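# Fold the sock's toe back onto its foot or heel

## Task

Take the toe end of the sock and fold it back so that it rests on top of the foot section or the heel; letting the folded flap drop into place is allowed. Then open the grippers and withdraw the arms. The fold only counts if it stays in place with no gripper touching or holding it.

## Robot and tools

Robot: two 6-joint arms, left_arm and right_arm, each ending in a parallel two-finger gripper. The names are labels only and say nothing about which side of an image an arm appears on. Base positions in the scene frame: left_arm about (-0.004, +0.279, -0.012) m, right_arm about (-0.002, -0.314, -0.005) m. Joint ranges in rad, base to hand: waist -2.618 to 3.054, shoulder 0.000 to 3.142, elbow 0.000 to 3.142, wrist pitch -1.571 to 1.571, wrist yaw -1.571 to 1.571, wrist roll -2.094 to 2.094. Elbows cannot straighten fully.

Frames: the scene frame has its origin at table-top height, halfway between the arms, a few cm in from the near table edge. +x points out across the table, +z up, +y toward left_arm. Each gripper also has its own frame: the fingers extend along its +z and close along its y. The reported end_effector_position is the spot between the finger pads, roughly 1 cm short of the tips.

Result lines: the state line gives, per arm, end_effector_position (m) and end_effector_quat_wxyz in the scene frame; printed positions drift from the truth, more at long reach. grip_measured is the gripper motor on the opening scale (+1 open, -1 closed); the pads touch at about -0.94 and each mm of object width adds about 0.0208, with a fixed per-gripper bias up to 0.02. Joint positions end with the finger opening in metres. HELD flags control steps where your command was partly or fully withheld; a pose unreachable line means the clearance check altered or blocked an arm's command. A Hand target line shows where the controller is steering each gripper. FAULT, MOTOR HOT (75 C) and OVER-TEMPERATURE FAULT lines report stops: at 90 C an arm halts for 10 s, at 100 C it goes limp and drops. Joint torques are raw drive outputs and are noisy.

Tool execute_actions: argument actions is a list holding zero or one item; optional pictures (boolean) requests camera images. An empty list just reports the current state with pictures. An action item has rows (1 to 15 rows) and steps (up to 15, default 15; at least 10 in practice). Each control step is 1/30 s and uses one row; the last row repeats if rows run out. A wait item has only steps (up to 300), counted from the previous result, so your reply time eats into it.

Row layout, shared by execute_actions rows and move target: one flat list of 14 numbers, each in [-1, 1]: left_arm dx, dy, dz, rx, ry, rz, opening, then right_arm in the same order. Always send all 14, even for one arm. dx..rz are an offset, not a pose, expressed in that gripper's own axes and measured from the gripper pose in the latest result showing it (before such a result exists in the scene, or in a second call within one reply, from where the gripper is at the start). Every row is measured from that same reference, not from the previous row. Scale: 1.0 equals 0.6 m of translation or 180 degrees; rx, ry, rz form one rotation vector. opening is absolute: +1 fully open (0.093 m), -1 closed. All-zero offsets drive the gripper back to the reference pose; they are not a pause. To hold an arm still, send the offset back to its desired pose in the first call of a reply and zeros afterward, with its current opening.

Timing: a result is captured 10 steps before the action ends; those steps then play out while you compose the next reply, which also runs simulation time. Per step, the commanded pose is clipped to 70 mm and 16 degrees from the measured pose, and position wins over orientation when both cannot be met. Friction can leave a gripper up to 31 mm short, so very small moves may do nothing; check the reported pose and command the remainder.

Tool move: target is one 14-number row as above (offsets, same reference rules); speed in m/s, 0.002 to 0.5, default 0.25, turning capped at twice that in rad/s. Both grippers follow straight lines that finish together in 0.5 to 10 s; the opening is applied at the start. Paths ignore obstacles and the other arm. The move: line reports done, off_target, moving, held or fault, plus limits=paced (pose clipped) or limits=held (steps blocked, after which the arm may surge). Distances to target are included, pictures too.

Tool wait: seconds, 0 to 10; sends nothing new. Tool zoom_image: camera (cam_head_left, cam_head_right, cam_high, cam_low, cam_left_wrist, cam_right_wrist) and region [x0, y0, x1, y1] in pixels of that 504x504 image, at most 504 by 504. Tool read_manual: only licence text, no use for control. Tool finished_scene: scene (integer) ends the current scene irreversibly; call it only after the fold is done, grippers are open and arms are withdrawn.

Suggested order: look, locate the toe and heel, lower an open gripper onto the toe edge, close near -1 to pinch the thin fabric, lift a few cm and carry the toe over toward the heel, lower it, open, then lift clear.

Avoid: fast or deep pushes into the table or sock, dropping or dragging the sock off the table, the fixed bar and plate behind the bases (tops up to about 3 cm above the table, no warning on contact), arms hitting or pressing each other, and long gripping that overheats motors.

Each tool is called after ">>>" by a JSON object that holds its "method" and its "body", one argument or row to a line.

## Session

I'll start by looking at the scene.

>>> {"method": "execute_actions", "body": {
  "actions": []
}}

Scene clock: 0.00 s of 5100.00 s.
left_arm: end_effector_position=(+0.3697, +0.2885, +0.3935) grip_measured=+0.982 end_effector_quat_wxyz=(+0.707, -0.008, +0.707, -0.007) | right_arm: end_effector_position=(+0.3687, -0.3109, +0.4037) grip_measured=+0.990 end_effector_quat_wxyz=(+0.710, -0.003, +0.704, +0.010)
Joint positions: left_arm=[ 0.015  1.044  1.058 -0.013  0.002 -0.002  0.092] | right_arm=[-0.001  1.056  1.062 -0.014 -0.009  0.006  0.093]
Joint velocities: left_arm=[-0.012 -0.002 -0.002  0.007 -0.051  0.037  0.   ] | right_arm=[ 0.007  0.007 -0.002 -0.022 -0.037 -0.022 -0.   ]
Joint torques (N m, as the arm reports them, + toward a larger angle): no reading
Motor temperatures (°C, as the motors report them): left_arm=[25 26 24 25 24 23] | right_arm=[26 24 27 25 27 24]
Hand target (left_arm): +0.370, +0.288, +0.393; +0.707, -0.008, +0.707, -0.007
Hand target (right_arm): +0.369, -0.311, +0.404; +0.710, -0.003, +0.704, +0.010

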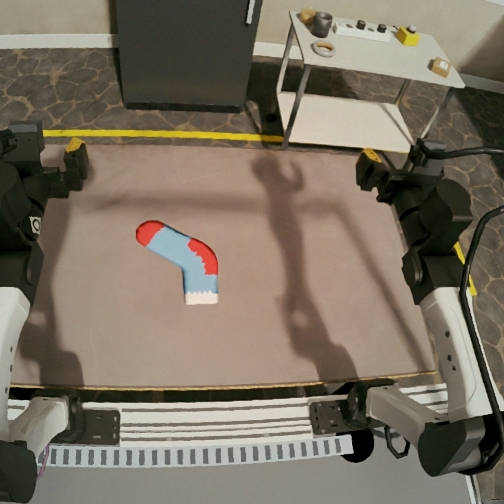

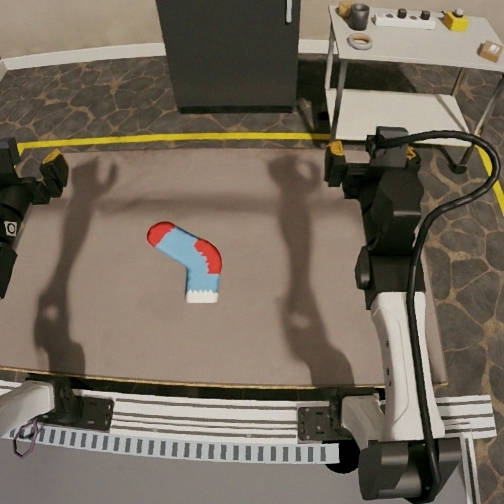

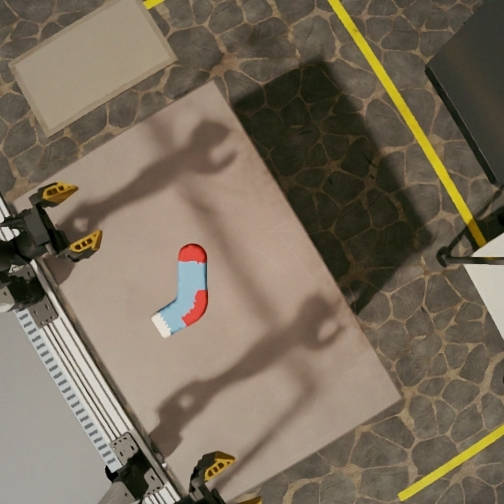

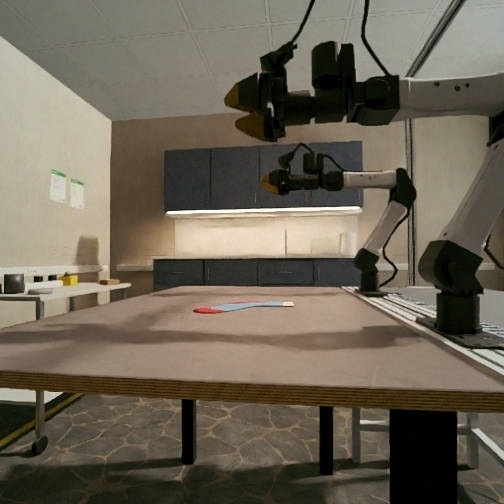

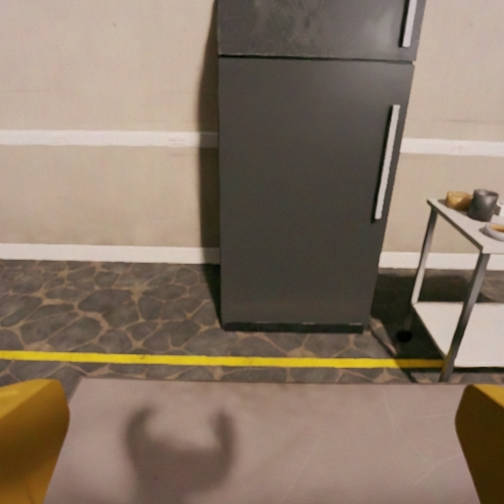

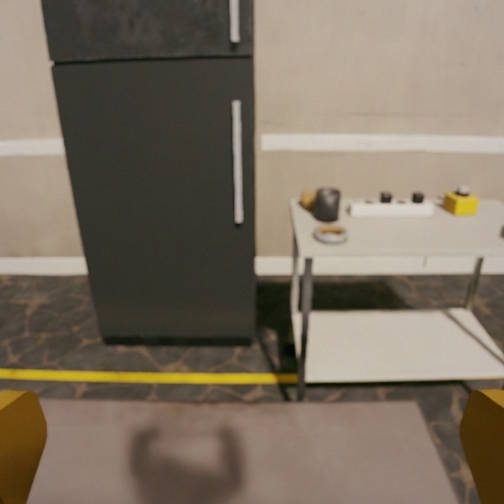

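>>> {"method": "zoom_image", "body": {
  "camera": "cam_high",
  "region": [120, 220, 260, 360]
}}

>>> {"method": "zoom_image", "body": {
  "camera": "cam_low",
  "region": [170, 280, 310, 330]
}}

Region (120, 220, 260, 360) of cam_high's 504x504 image, scaled by 3.600, with more detail than that image has.

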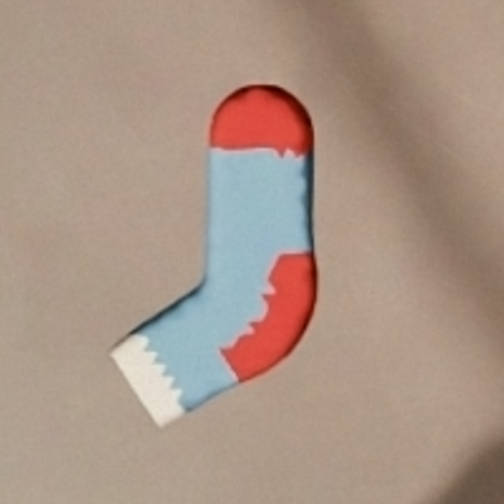

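Region (170, 280, 310, 330) of cam_low's 504x504 image, scaled by 3.600, with more detail than that image has; it fills the top 180 rows of this view, and the rest is white.

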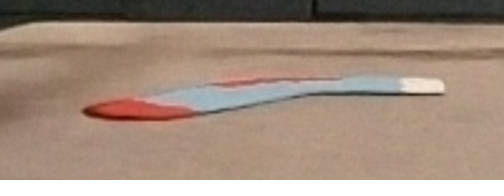

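>>> {"method": "move", "body": {
  "target": [0.439, -0.2513, 0.1575, -0.2562, 0.4509, -0.2562, 1, 0, 0, 0, 0, 0, 0, 1],
  "speed": 0.35
}}

Scene clock: 8.07 s of 5100.00 s.
left_arm: end_effector_position=(+0.4624, +0.1331, +0.1293) grip_measured=+0.982 end_effector_quat_wxyz=(+0.047, -0.490, +0.869, -0.057) | right_arm: end_effector_position=(+0.3687, -0.3109, +0.4037) grip_measured=+0.990 end_effector_quat_wxyz=(+0.710, -0.003, +0.704, +0.010)
Joint positions: left_arm=[-0.302  2.439  2.582 -1.571 -0.01  -1.336  0.092] | right_arm=[-0.001  1.056  1.062 -0.014 -0.009  0.006  0.093]
Joint velocities: left_arm=[-0.007 -0.017 -0.017 -0.11  -0.007 -0.007 -0.001] | right_arm=[-0.002 -0.007 -0.002 -0.022  0.022  0.022 -0.   ]
Joint torques (N m, as the arm reports them, + toward a larger angle): left_arm=[  0.41 -15.06   8.85   0.35   0.03  -0.09] | right_arm=[ 0.27 -2.79  9.32  1.84 -0.02  0.12]
Motor temperatures (°C, as the motors report them): left_arm=[25 27 26 27 24 23] | right_arm=[26 25 29 29 27 24]
Hand target (left_arm): +0.464, +0.134, +0.133; +0.046, -0.495, +0.865, -0.064
Hand target (right_arm): +0.369, -0.311, +0.404; +0.710, -0.003, +0.704, +0.010
Off the commanded pose (left_arm): 0.005 m, 8 deg.
Off the commanded pose (right_arm): 0.000 m, 0 deg.
joint sent to its limit (left arm) — the command would take joint 4 (wrist pitch) past its lower limit, so that joint was sent only as far as its limit.
Kept back: nothing.
After step 90, 1.83 s passed at rest.
move: off_target (left_arm)
camera_calibration (this result's frames):
cam_left_wrist: T_world_to_cam=[[0.853972, -0.504097, 0.128913, -0.343064], [-0.508338, -0.755431, 0.41342, 0.320695], [-0.111019, -0.41858, -0.901368, 0.30884], [0, 0, 0, 1]] pos_world=[0.490276, 0.1986, 0.190023]

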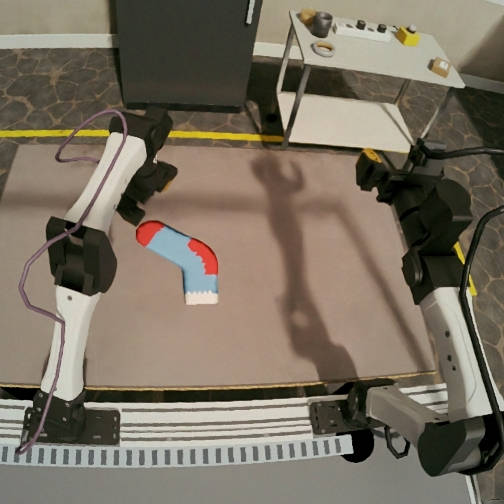

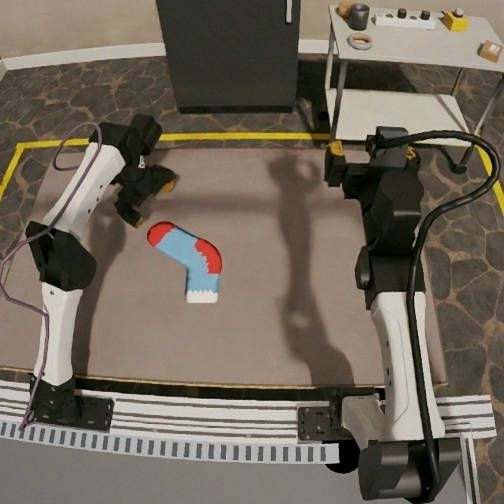

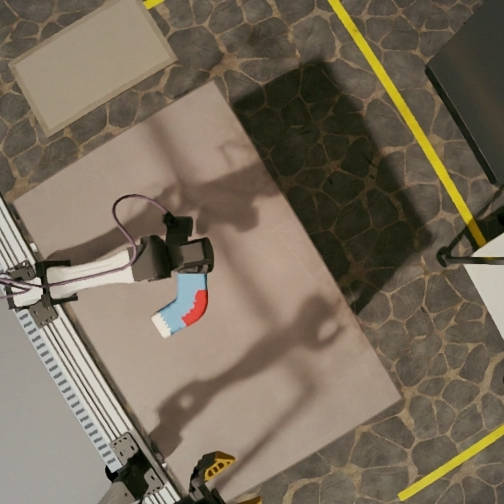

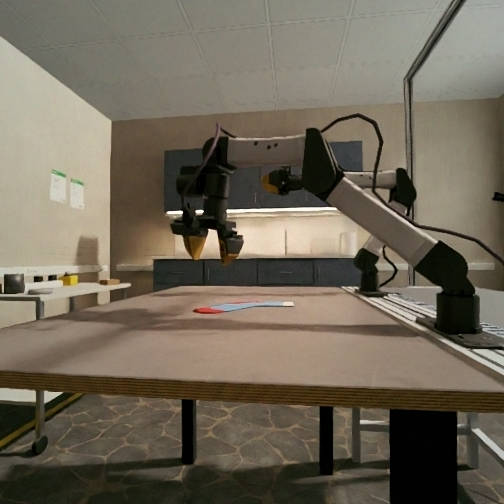

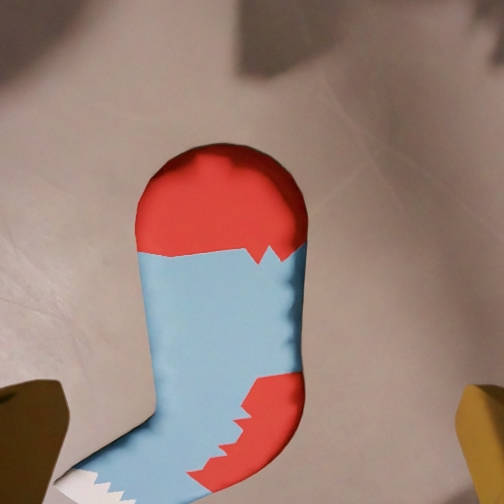

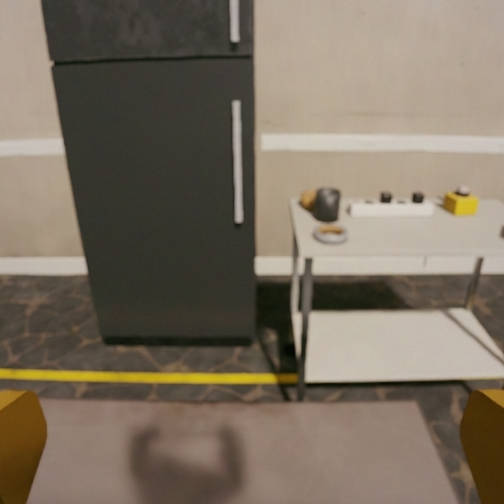

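>>> {"method": "move", "body": {
  "target": [-0.0287, 0.022, 0.1567, -0.0463, 0.0083, 0.0024, 1, 0, 0, 0, 0, 0, 0, 1],
  "speed": 0.12
}}

Scene clock: 12.37 s of 5100.00 s.
left_arm: end_effector_position=(+0.4684, +0.1484, +0.0347) grip_measured=+0.982 end_effector_quat_wxyz=(-0.008, -0.489, +0.872, +0.005) | right_arm: end_effector_position=(+0.3687, -0.3109, +0.4037) grip_measured=+0.990 end_effector_quat_wxyz=(+0.710, -0.003, +0.704, +0.010)
Joint positions: left_arm=[-0.267  2.605  2.517 -1.505 -0.016 -1.299  0.092] | right_arm=[-0.001  1.056  1.062 -0.014 -0.009  0.006  0.093]
Joint velocities: left_arm=[-0.007 -0.002  0.022 -0.066 -0.022 -0.037 -0.001] | right_arm=[-0.017 -0.007 -0.007 -0.037 -0.022 -0.037  0.001]
Joint torques (N m, as the arm reports them, + toward a larger angle): left_arm=[  0.26 -16.38   7.68   0.23  -0.1   -0.02] | right_arm=[ 0.16 -2.78  9.25  1.84 -0.06  0.08]
Motor temperatures (°C, as the motors report them): left_arm=[25 29 27 27 24 23] | right_arm=[26 25 30 30 27 24]
Hand target (left_arm): +0.474, +0.149, +0.035; +0.000, -0.488, +0.873, -0.000
Hand target (right_arm): +0.369, -0.311, +0.404; +0.710, -0.003, +0.704, +0.010
Off the commanded pose (left_arm): 0.005 m, 1 deg.
Off the commanded pose (right_arm): 0.000 m, 0 deg.
Kept back: nothing.
After step 90, 0.07 s passed at rest.
move: done
camera_calibration (this result's frames):
cam_left_wrist: T_world_to_cam=[[0.858799, -0.51119, -0.0339119, -0.323757], [-0.445021, -0.777153, 0.44496, 0.346902], [-0.253814, -0.367039, -0.894908, 0.289634], [0, 0, 0, 1]] pos_world=[0.505933, 0.210401, 0.093859]

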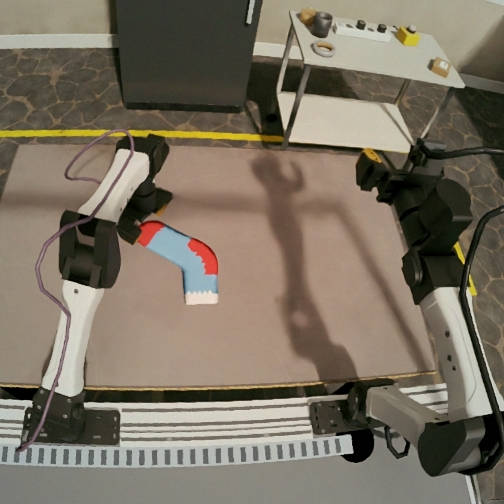

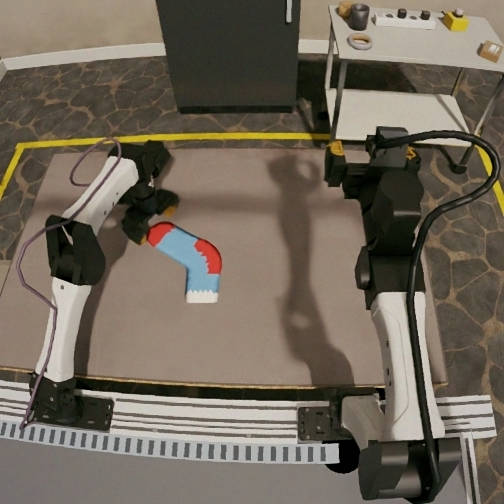

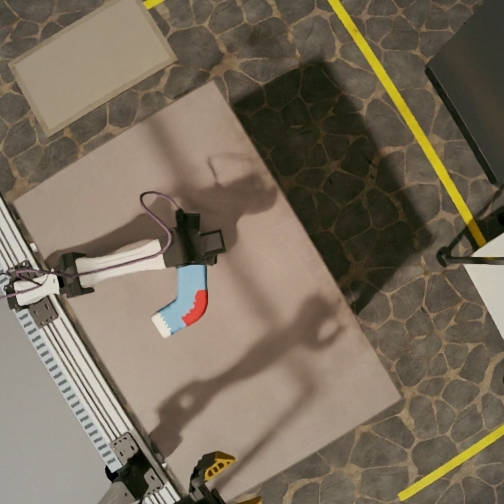

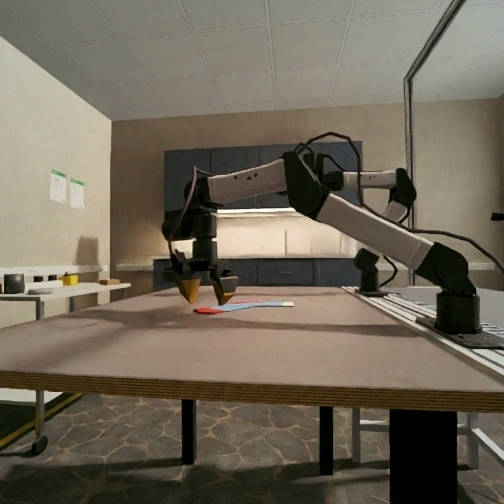

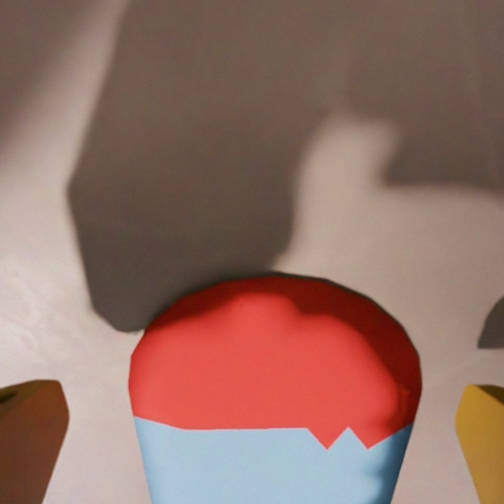

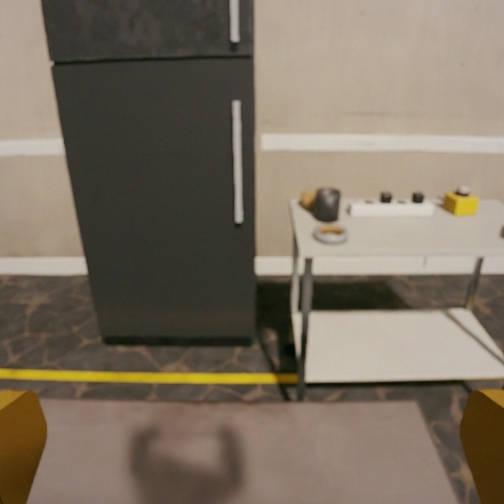

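>>> {"method": "zoom_image", "body": {
  "camera": "cam_low",
  "region": [150, 260, 290, 330]
}}

Region (150, 260, 290, 330) of cam_low's 504x504 image, scaled by 3.600, with more detail than that image has.

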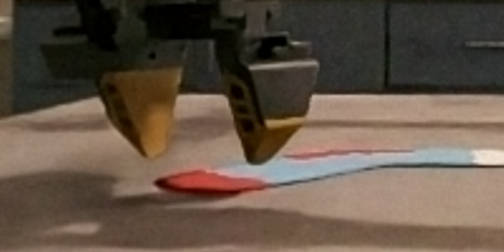

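>>> {"method": "move", "body": {
  "target": [0, -0.008, 0.041, 0, 0, 0, 1, 0, 0, 0, 0, 0, 0, 1],
  "speed": 0.04
}}

Scene clock: 14.77 s of 5100.00 s.
left_arm: end_effector_position=(+0.4744, +0.1465, +0.0227) grip_measured=+0.982 end_effector_quat_wxyz=(-0.001, -0.489, +0.872, -0.001) | right_arm: end_effector_position=(+0.3687, -0.3109, +0.4037) grip_measured=+0.990 end_effector_quat_wxyz=(+0.710, -0.003, +0.704, +0.010)
Joint positions: left_arm=[-0.267  2.605  2.47  -1.438 -0.016 -1.299  0.092] | right_arm=[-0.001  1.056  1.062 -0.014 -0.009  0.006  0.093]
Joint velocities: left_arm=[ 0.012 -0.017 -0.022 -0.051  0.022  0.051  0.   ] | right_arm=[-0.002  0.007  0.007 -0.051 -0.051 -0.022  0.001]
Joint torques (N m, as the arm reports them, + toward a larger angle): left_arm=[ -0.25 -15.64   4.87   0.24  -0.06  -0.07] | right_arm=[ 0.3  -2.83  9.29  1.83 -0.06  0.1 ]
Motor temperatures (°C, as the motors report them): left_arm=[25 30 27 27 24 23] | right_arm=[26 25 30 30 27 24]
Hand target (left_arm): +0.472, +0.146, +0.010; -0.008, -0.489, +0.872, +0.006
Hand target (right_arm): +0.369, -0.311, +0.404; +0.710, -0.003, +0.704, +0.010
Off the commanded pose (left_arm): 0.013 m, 1 deg.
Off the commanded pose (right_arm): 0.000 m, 0 deg.
Kept back: nothing.
move: off_target (left_arm)
camera_calibration (this result's frames):
cam_left_wrist: T_world_to_cam=[[0.859255, -0.511324, -0.015116, -0.330935], [-0.453309, -0.774792, 0.44069, 0.357062], [-0.237047, -0.371813, -0.897532, 0.272543], [0, 0, 0, 1]] pos_world=[0.510822, 0.208769, 0.0822594]

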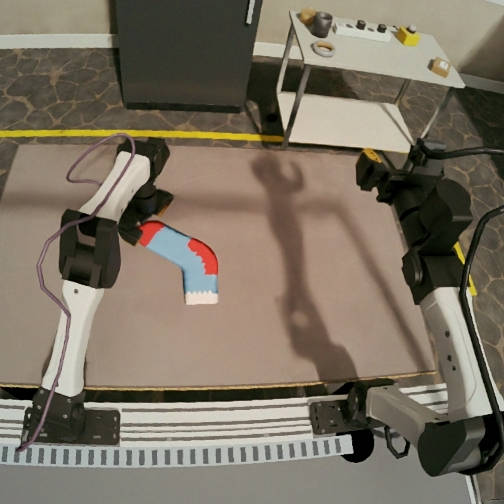

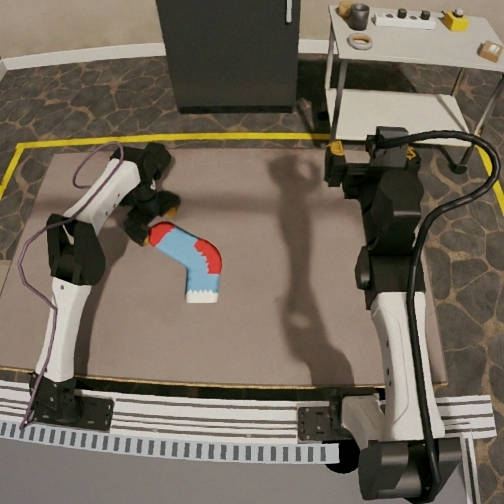

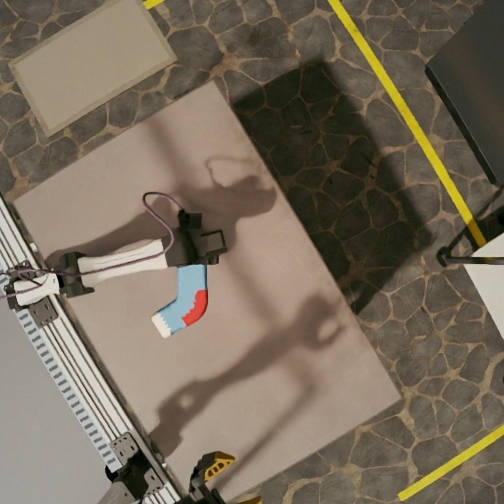

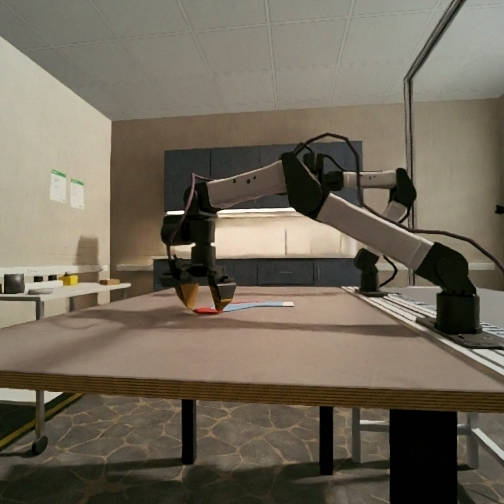

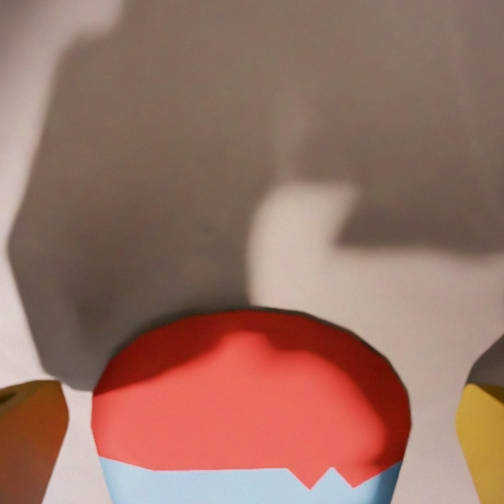

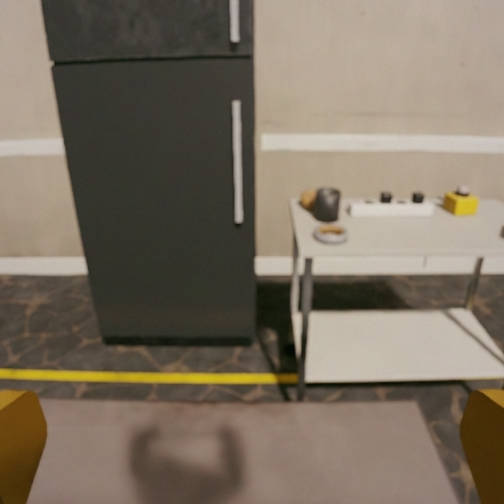

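>>> {"method": "move", "body": {
  "target": [0, 0.006, 0.037, 0, 0, 0, 1, 0, 0, 0, 0, 0, 0, 1],
  "speed": 0.04
}}

Scene clock: 15.87 s of 5100.00 s.
left_arm: end_effector_position=(+0.4745, +0.1465, +0.0177) grip_measured=+0.982 end_effector_quat_wxyz=(+0.007, -0.489, +0.872, -0.009) | right_arm: end_effector_position=(+0.3687, -0.3109, +0.4037) grip_measured=+0.990 end_effector_quat_wxyz=(+0.710, -0.003, +0.704, +0.010)
Joint positions: left_arm=[-0.267  2.561  2.365 -1.357 -0.017 -1.299  0.092] | right_arm=[-0.001  1.056  1.062 -0.014 -0.009  0.006  0.093]
Joint velocities: left_arm=[-0.017  0.007 -0.007  0.037  0.022  0.007 -0.   ] | right_arm=[-0.012 -0.002 -0.007 -0.022  0.022  0.11  -0.001]
Joint torques (N m, as the arm reports them, + toward a larger angle): left_arm=[  0.09 -15.69   3.     0.53  -0.08  -0.02] | right_arm=[ 0.24 -2.8   9.24  1.86 -0.03  0.1 ]
Motor temperatures (°C, as the motors report them): left_arm=[25 31 27 27 24 23] | right_arm=[26 25 30 31 27 24]
Hand target (left_arm): +0.471, +0.148, +0.001; -0.001, -0.489, +0.872, -0.001
Hand target (right_arm): +0.369, -0.311, +0.404; +0.710, -0.003, +0.704, +0.010
Off the commanded pose (left_arm): 0.018 m, 1 deg.
Off the commanded pose (right_arm): 0.000 m, 0 deg.
Kept back: nothing.
move: off_target (left_arm)
camera_calibration (this result's frames):
cam_left_wrist: T_world_to_cam=[[0.859573, -0.510985, 0.0053322, -0.33164], [-0.46207, -0.772747, 0.435148, 0.363279], [-0.218234, -0.376505, -0.900343, 0.259859], [0, 0, 0, 1]] pos_world=[0.509639, 0.209098, 0.0776508]

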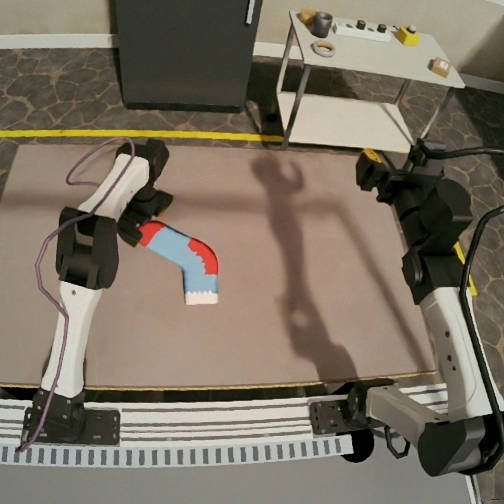

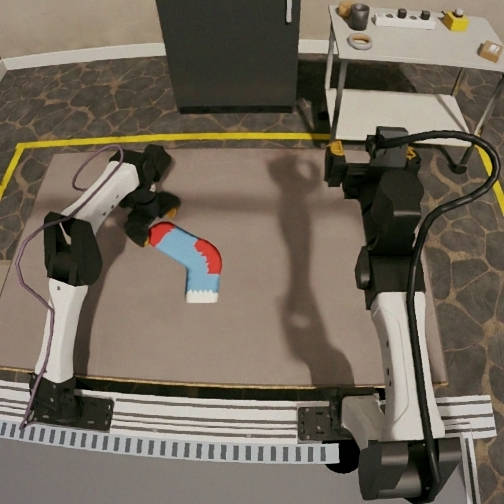

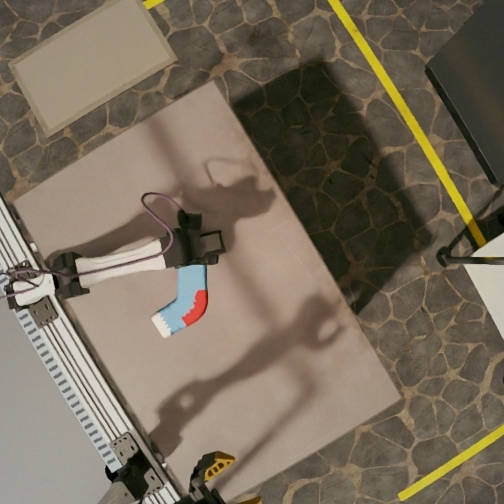

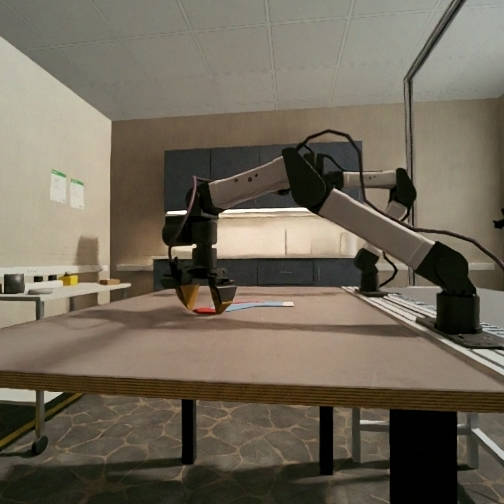

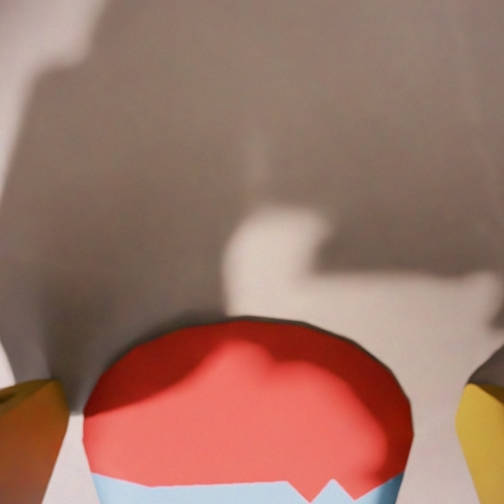

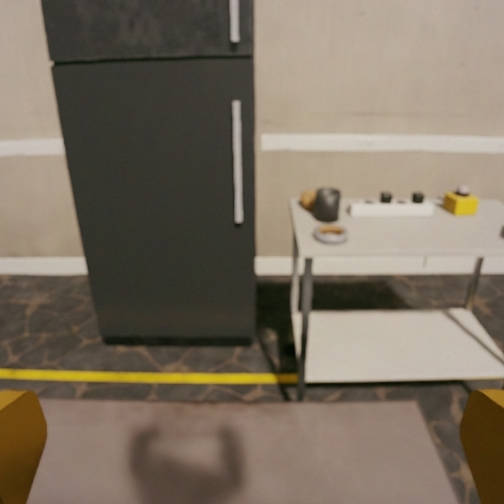

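>>> {"method": "zoom_image", "body": {
  "camera": "cam_low",
  "region": [160, 270, 260, 325]
}}

Region (160, 270, 260, 325) of cam_low's 504x504 image, scaled by 5.040, with more detail than that image has; it fills the top 277 rows of this view, and the rest is white.

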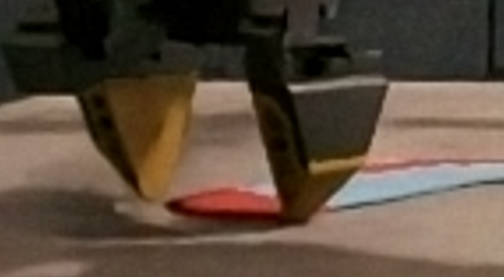

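>>> {"method": "execute_actions", "body": {
  "actions": [
    {"rows": [[0,0,0.012,0,0,0,0.9,0,0,0,0,0,0,1],[0,0,0.012,0,0,0,0.8,0,0,0,0,0,0,1],[0,0,0.012,0,0,0,0.7,0,0,0,0,0,0,1],[0,0,0.012,0,0,0,0.6,0,0,0,0,0,0,1],[0,0,0.012,0,0,0,0.5,0,0,0,0,0,0,1],[0,0,0.012,0,0,0,0.4,0,0,0,0,0,0,1],[0,0,0.012,0,0,0,0.3,0,0,0,0,0,0,1],[0,0,0.012,0,0,0,0.2,0,0,0,0,0,0,1],[0,0,0.012,0,0,0,0.1,0,0,0,0,0,0,1],[0,0,0.012,0,0,0,0.0,0,0,0,0,0,0,1],[0,0,0.012,0,0,0,-0.1,0,0,0,0,0,0,1],[0,0,0.012,0,0,0,-0.2,0,0,0,0,0,0,1],[0,0,0.012,0,0,0,-0.3,0,0,0,0,0,0,1],[0,0,0.012,0,0,0,-0.4,0,0,0,0,0,0,1],[0,0,0.012,0,0,0,-0.4,0,0,0,0,0,0,1]], "steps": 15}
  ]
}}

>>> {"method": "wait", "body": {
  "seconds": 0.4
}}

Scene clock: 17.00 s of 5100.00 s.
left_arm: end_effector_position=(+0.4729, +0.1475, +0.0178) grip_measured=+0.550 end_effector_quat_wxyz=(+0.006, -0.489, +0.872, -0.005) | right_arm: end_effector_position=(+0.3687, -0.3109, +0.4037) grip_measured=+0.990 end_effector_quat_wxyz=(+0.710, -0.003, +0.704, +0.010)
Joint positions: left_arm=[-0.267  2.56   2.364 -1.364 -0.021 -1.299  0.072] | right_arm=[-0.001  1.056  1.062 -0.014 -0.009  0.006  0.093]
Joint velocities: left_arm=[-0.017 -0.017  0.002 -0.051  0.022  0.022 -0.096] | right_arm=[-0.007 -0.017 -0.002 -0.037  0.051 -0.007 -0.001]
Joint torques (N m, as the arm reports them, + toward a larger angle): left_arm=[ -0.11 -16.62   4.69   0.55  -0.05  -0.04] | right_arm=[ 0.13 -2.81  9.14  1.82 -0.06  0.12]
Motor temperatures (°C, as the motors report them): left_arm=[25 32 27 27 24 23] | right_arm=[26 25 31 31 27 24]
Steps of this call (steps 1 to 29: nothing new was sent; steps 30 to 34: the first 5 steps of this action). Readings (end_effector_position):
30: left_arm (+0.4740, +0.1468, +0.0179) | right_arm (+0.3687, -0.3109, +0.4037)
31: left_arm (+0.4730, +0.1474, +0.0178) | right_arm (+0.3687, -0.3109, +0.4037)
33: left_arm (+0.4729, +0.1474, +0.0178) | right_arm (+0.3687, -0.3109, +0.4037)
34: the state above

Scene clock: 17.73 s of 5100.00 s.
left_arm: end_effector_position=(+0.4729, +0.1475, +0.0178) grip_measured=-0.397 end_effector_quat_wxyz=(+0.006, -0.489, +0.872, -0.005) | right_arm: end_effector_position=(+0.3687, -0.3109, +0.4037) grip_measured=+0.990 end_effector_quat_wxyz=(+0.710, -0.003, +0.704, +0.010)
Joint positions: left_arm=[-0.267  2.56   2.364 -1.364 -0.021 -1.299  0.026] | right_arm=[-0.001  1.056  1.062 -0.014 -0.009  0.006  0.093]
Joint velocities: left_arm=[-0.017 -0.012 -0.002  0.066 -0.037  0.066 -0.001] | right_arm=[ 0.017  0.012  0.002 -0.051 -0.007 -0.022 -0.   ]
Joint torques (N m, as the arm reports them, + toward a larger angle): left_arm=[ -0.08 -16.56   4.72   0.5   -0.03  -0.04] | right_arm=[ 0.03 -2.85  9.3   1.83 -0.03  0.12]
Motor temperatures (°C, as the motors report them): left_arm=[25 32 27 27 24 23] | right_arm=[26 25 31 31 27 24]
Hand target (left_arm): +0.475, +0.146, +0.010; +0.007, -0.489, +0.872, -0.008
Hand target (right_arm): +0.369, -0.311, +0.404; +0.710, -0.003, +0.704, +0.010
Off the commanded pose (left_arm): 0.008 m, 0 deg.
Off the commanded pose (right_arm): 0.000 m, 0 deg.
Kept back: nothing.
Steps of this call (steps 1 to 10: the last 10 steps of your previous action; steps 11 to 22: nothing new was sent). Readings (end_effector_position):
1: left_arm (+0.4729, +0.1475, +0.0178) | right_arm (+0.3687, -0.3109, +0.4037)
2: left_arm (+0.4729, +0.1475, +0.0178) | right_arm (+0.3687, -0.3109, +0.4037)
4: left_arm (+0.4729, +0.1475, +0.0178) | right_arm (+0.3687, -0.3109, +0.4037)
8: left_arm (+0.4729, +0.1475, +0.0178) | right_arm (+0.3687, -0.3109, +0.4037)
22: the state above
camera_calibration (this result's frames):
cam_left_wrist: T_world_to_cam=[[0.859547, -0.511052, -0.00218462, -0.32962], [-0.459661, -0.774966, 0.433749, 0.362525], [-0.223362, -0.371824, -0.901031, 0.261784], [0, 0, 0, 1]] pos_world=[0.508435, 0.209829, 0.0779104]

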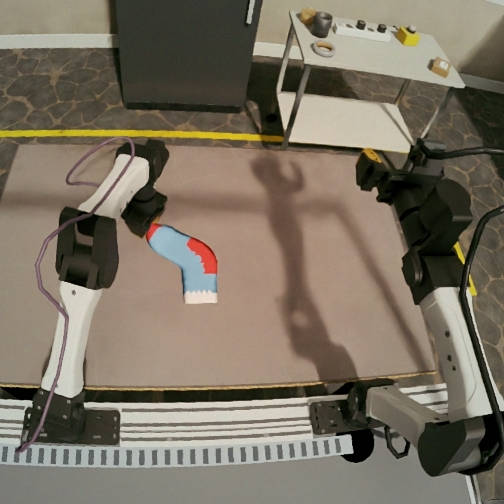

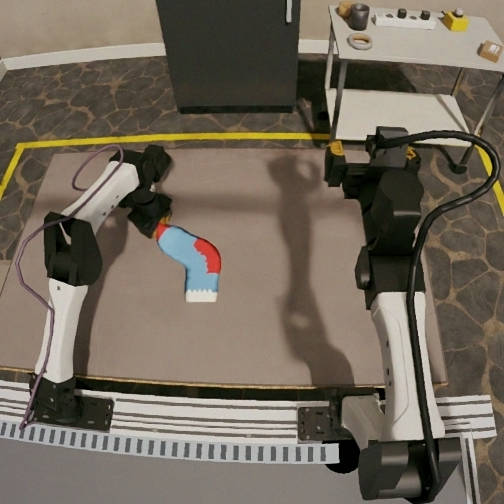

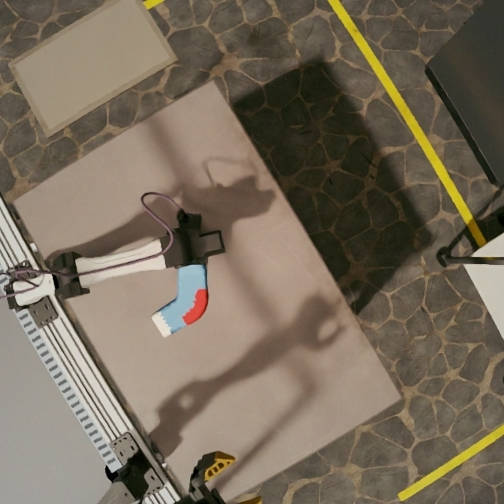

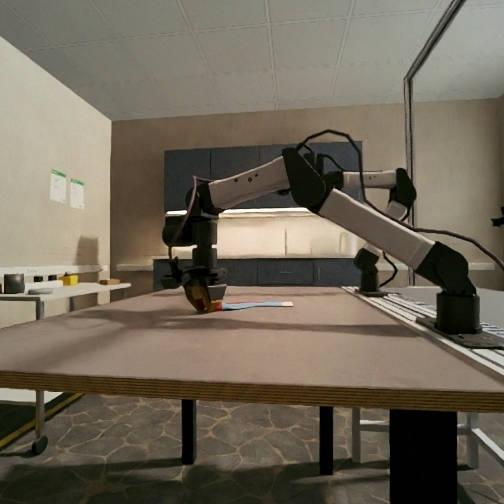

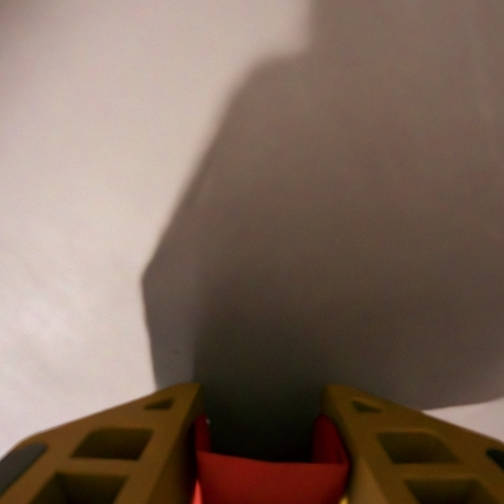

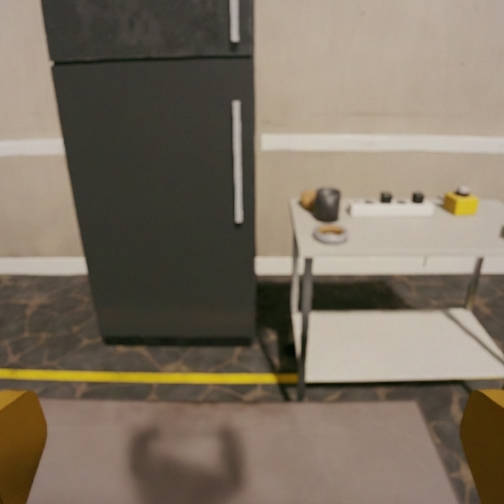

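>>> {"method": "execute_actions", "body": {
  "actions": [
    {"rows": [[0,0,0.008,0,0,0,-0.5,0,0,0,0,0,0,1],[0,0,0.008,0,0,0,-0.58,0,0,0,0,0,0,1],[0,0,0.008,0,0,0,-0.66,0,0,0,0,0,0,1],[0,0,0.008,0,0,0,-0.74,0,0,0,0,0,0,1],[0,0,0.008,0,0,0,-0.82,0,0,0,0,0,0,1],[0,0,0.008,0,0,0,-0.9,0,0,0,0,0,0,1],[0,0,0.008,0,0,0,-1,0,0,0,0,0,0,1]], "steps": 15}
  ]
}}

>>> {"method": "move", "body": {
  "target": [0.03, 0, -0.075, 0, 0, 0, -1, 0, 0, 0, 0, 0, 0, 1],
  "speed": 0.08
}}

Scene clock: 18.43 s of 5100.00 s.
left_arm: end_effector_position=(+0.4729, +0.1475, +0.0178) grip_measured=-0.780 end_effector_quat_wxyz=(+0.006, -0.489, +0.872, -0.005) | right_arm: end_effector_position=(+0.3687, -0.3109, +0.4037) grip_measured=+0.990 end_effector_quat_wxyz=(+0.710, -0.003, +0.704, +0.010)
Joint positions: left_arm=[-0.267  2.56   2.364 -1.364 -0.021 -1.299  0.008] | right_arm=[-0.001  1.056  1.062 -0.014 -0.009  0.006  0.093]
Joint velocities: left_arm=[-0.007 -0.002 -0.002  0.037 -0.066 -0.022 -0.076] | right_arm=[ 0.002  0.002 -0.007  0.037 -0.007  0.007 -0.   ]
Joint torques (N m, as the arm reports them, + toward a larger angle): left_arm=[ -0.07 -16.66   5.29   0.34  -0.06  -0.05] | right_arm=[ 0.22 -2.8   9.11  1.82 -0.04  0.11]
Motor temperatures (°C, as the motors report them): left_arm=[25 32 27 27 24 23] | right_arm=[26 25 31 31 27 24]
Steps of this call (steps 1 to 16: nothing new was sent; steps 17 to 21: the first 5 steps of this action). Readings (end_effector_position):
17: left_arm (+0.4729, +0.1475, +0.0178) | right_arm (+0.3687, -0.3109, +0.4037)
18: left_arm (+0.4729, +0.1475, +0.0178) | right_arm (+0.3687, -0.3109, +0.4037)
20: left_arm (+0.4729, +0.1475, +0.0178) | right_arm (+0.3687, -0.3109, +0.4037)
21: the state above

Scene clock: 19.97 s of 5100.00 s.
left_arm: end_effector_position=(+0.4613, +0.1374, +0.0549) grip_measured=-1.000 end_effector_quat_wxyz=(+0.001, -0.490, +0.872, +0.000) | right_arm: end_effector_position=(+0.3687, -0.3109, +0.4037) grip_measured=+0.990 end_effector_quat_wxyz=(+0.710, -0.003, +0.704, +0.010)
Joint positions: left_arm=[-0.295  2.56   2.511 -1.527 -0.021 -1.33   0.   ] | right_arm=[-0.001  1.056  1.062 -0.014 -0.009  0.006  0.093]
Joint velocities: left_arm=[ 0.002 -0.002  0.022 -0.037 -0.139 -0.022  0.   ] | right_arm=[-0.012  0.002 -0.012 -0.037  0.007  0.081 -0.   ]
Joint torques (N m, as the arm reports them, + toward a larger angle): left_arm=[ -0.74 -16.58   9.1    0.08  -0.06  -0.13] | right_arm=[ 0.09 -2.82  9.09  1.83 -0.03  0.14]
Motor temperatures (°C, as the motors report them): left_arm=[25 33 27 27 24 23] | right_arm=[26 25 31 31 27 24]
Hand target (left_arm): +0.462, +0.133, +0.063; +0.006, -0.489, +0.872, -0.005
Hand target (right_arm): +0.369, -0.311, +0.404; +0.710, -0.003, +0.704, +0.010
Off your previous action's commanded pose (left_arm): 0.005 m, 0 deg at its last step (step 10 of this call).
Off your previous action's commanded pose (right_arm): 0.000 m, 0 deg at its last step (step 10 of this call).
Off the commanded pose (left_arm): 0.010 m, 1 deg.
Off the commanded pose (right_arm): 0.000 m, 0 deg.
Kept back: nothing.
move: done
camera_calibration (this result's frames):
cam_left_wrist: T_world_to_cam=[[0.860814, -0.508643, -0.0167713, -0.324817], [-0.451226, -0.778055, 0.437065, 0.329674], [-0.235359, -0.368664, -0.899274, 0.293847], [0, 0, 0, 1]] pos_world=[0.497524, 0.19962, 0.114712]

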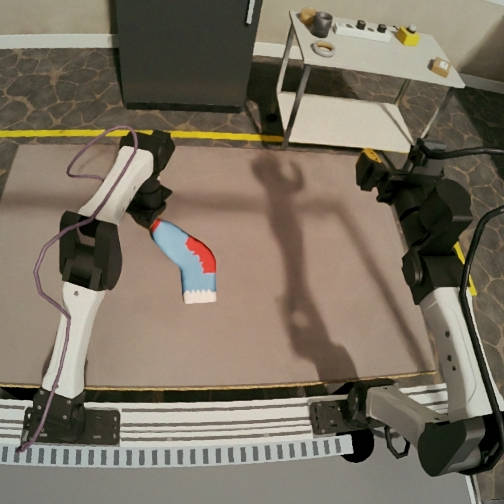

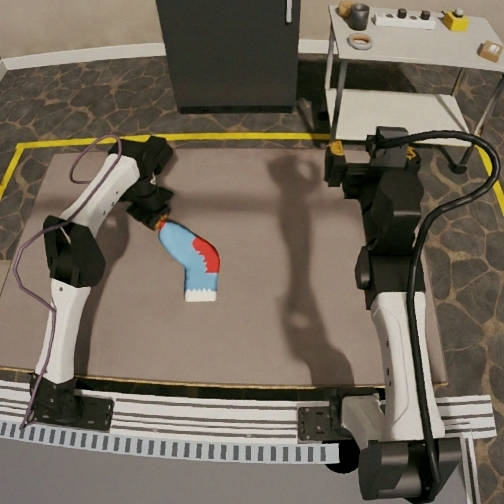

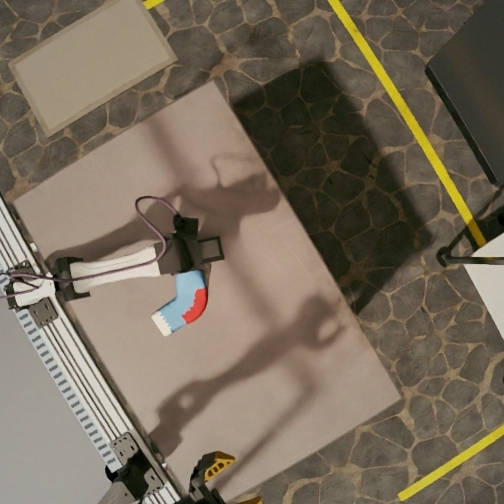

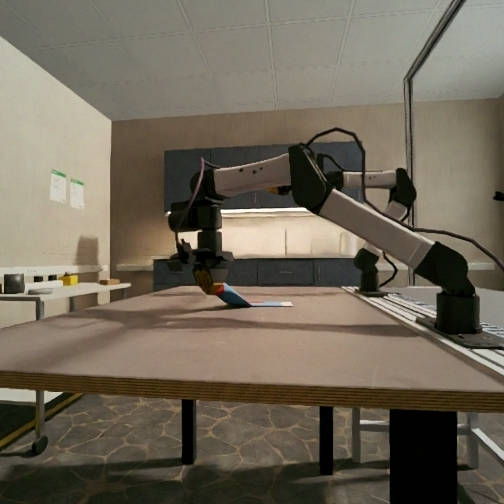

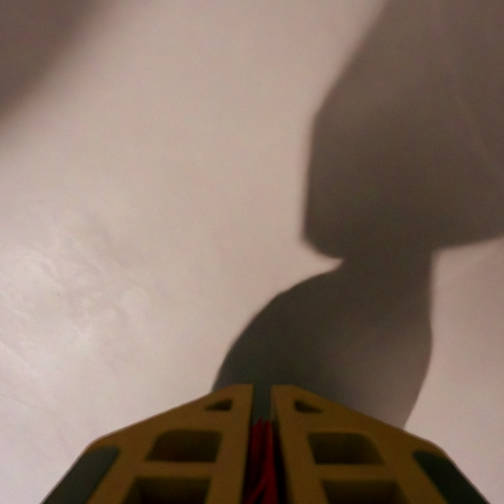

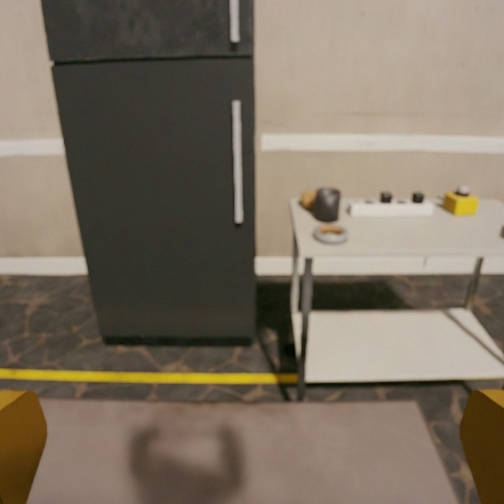

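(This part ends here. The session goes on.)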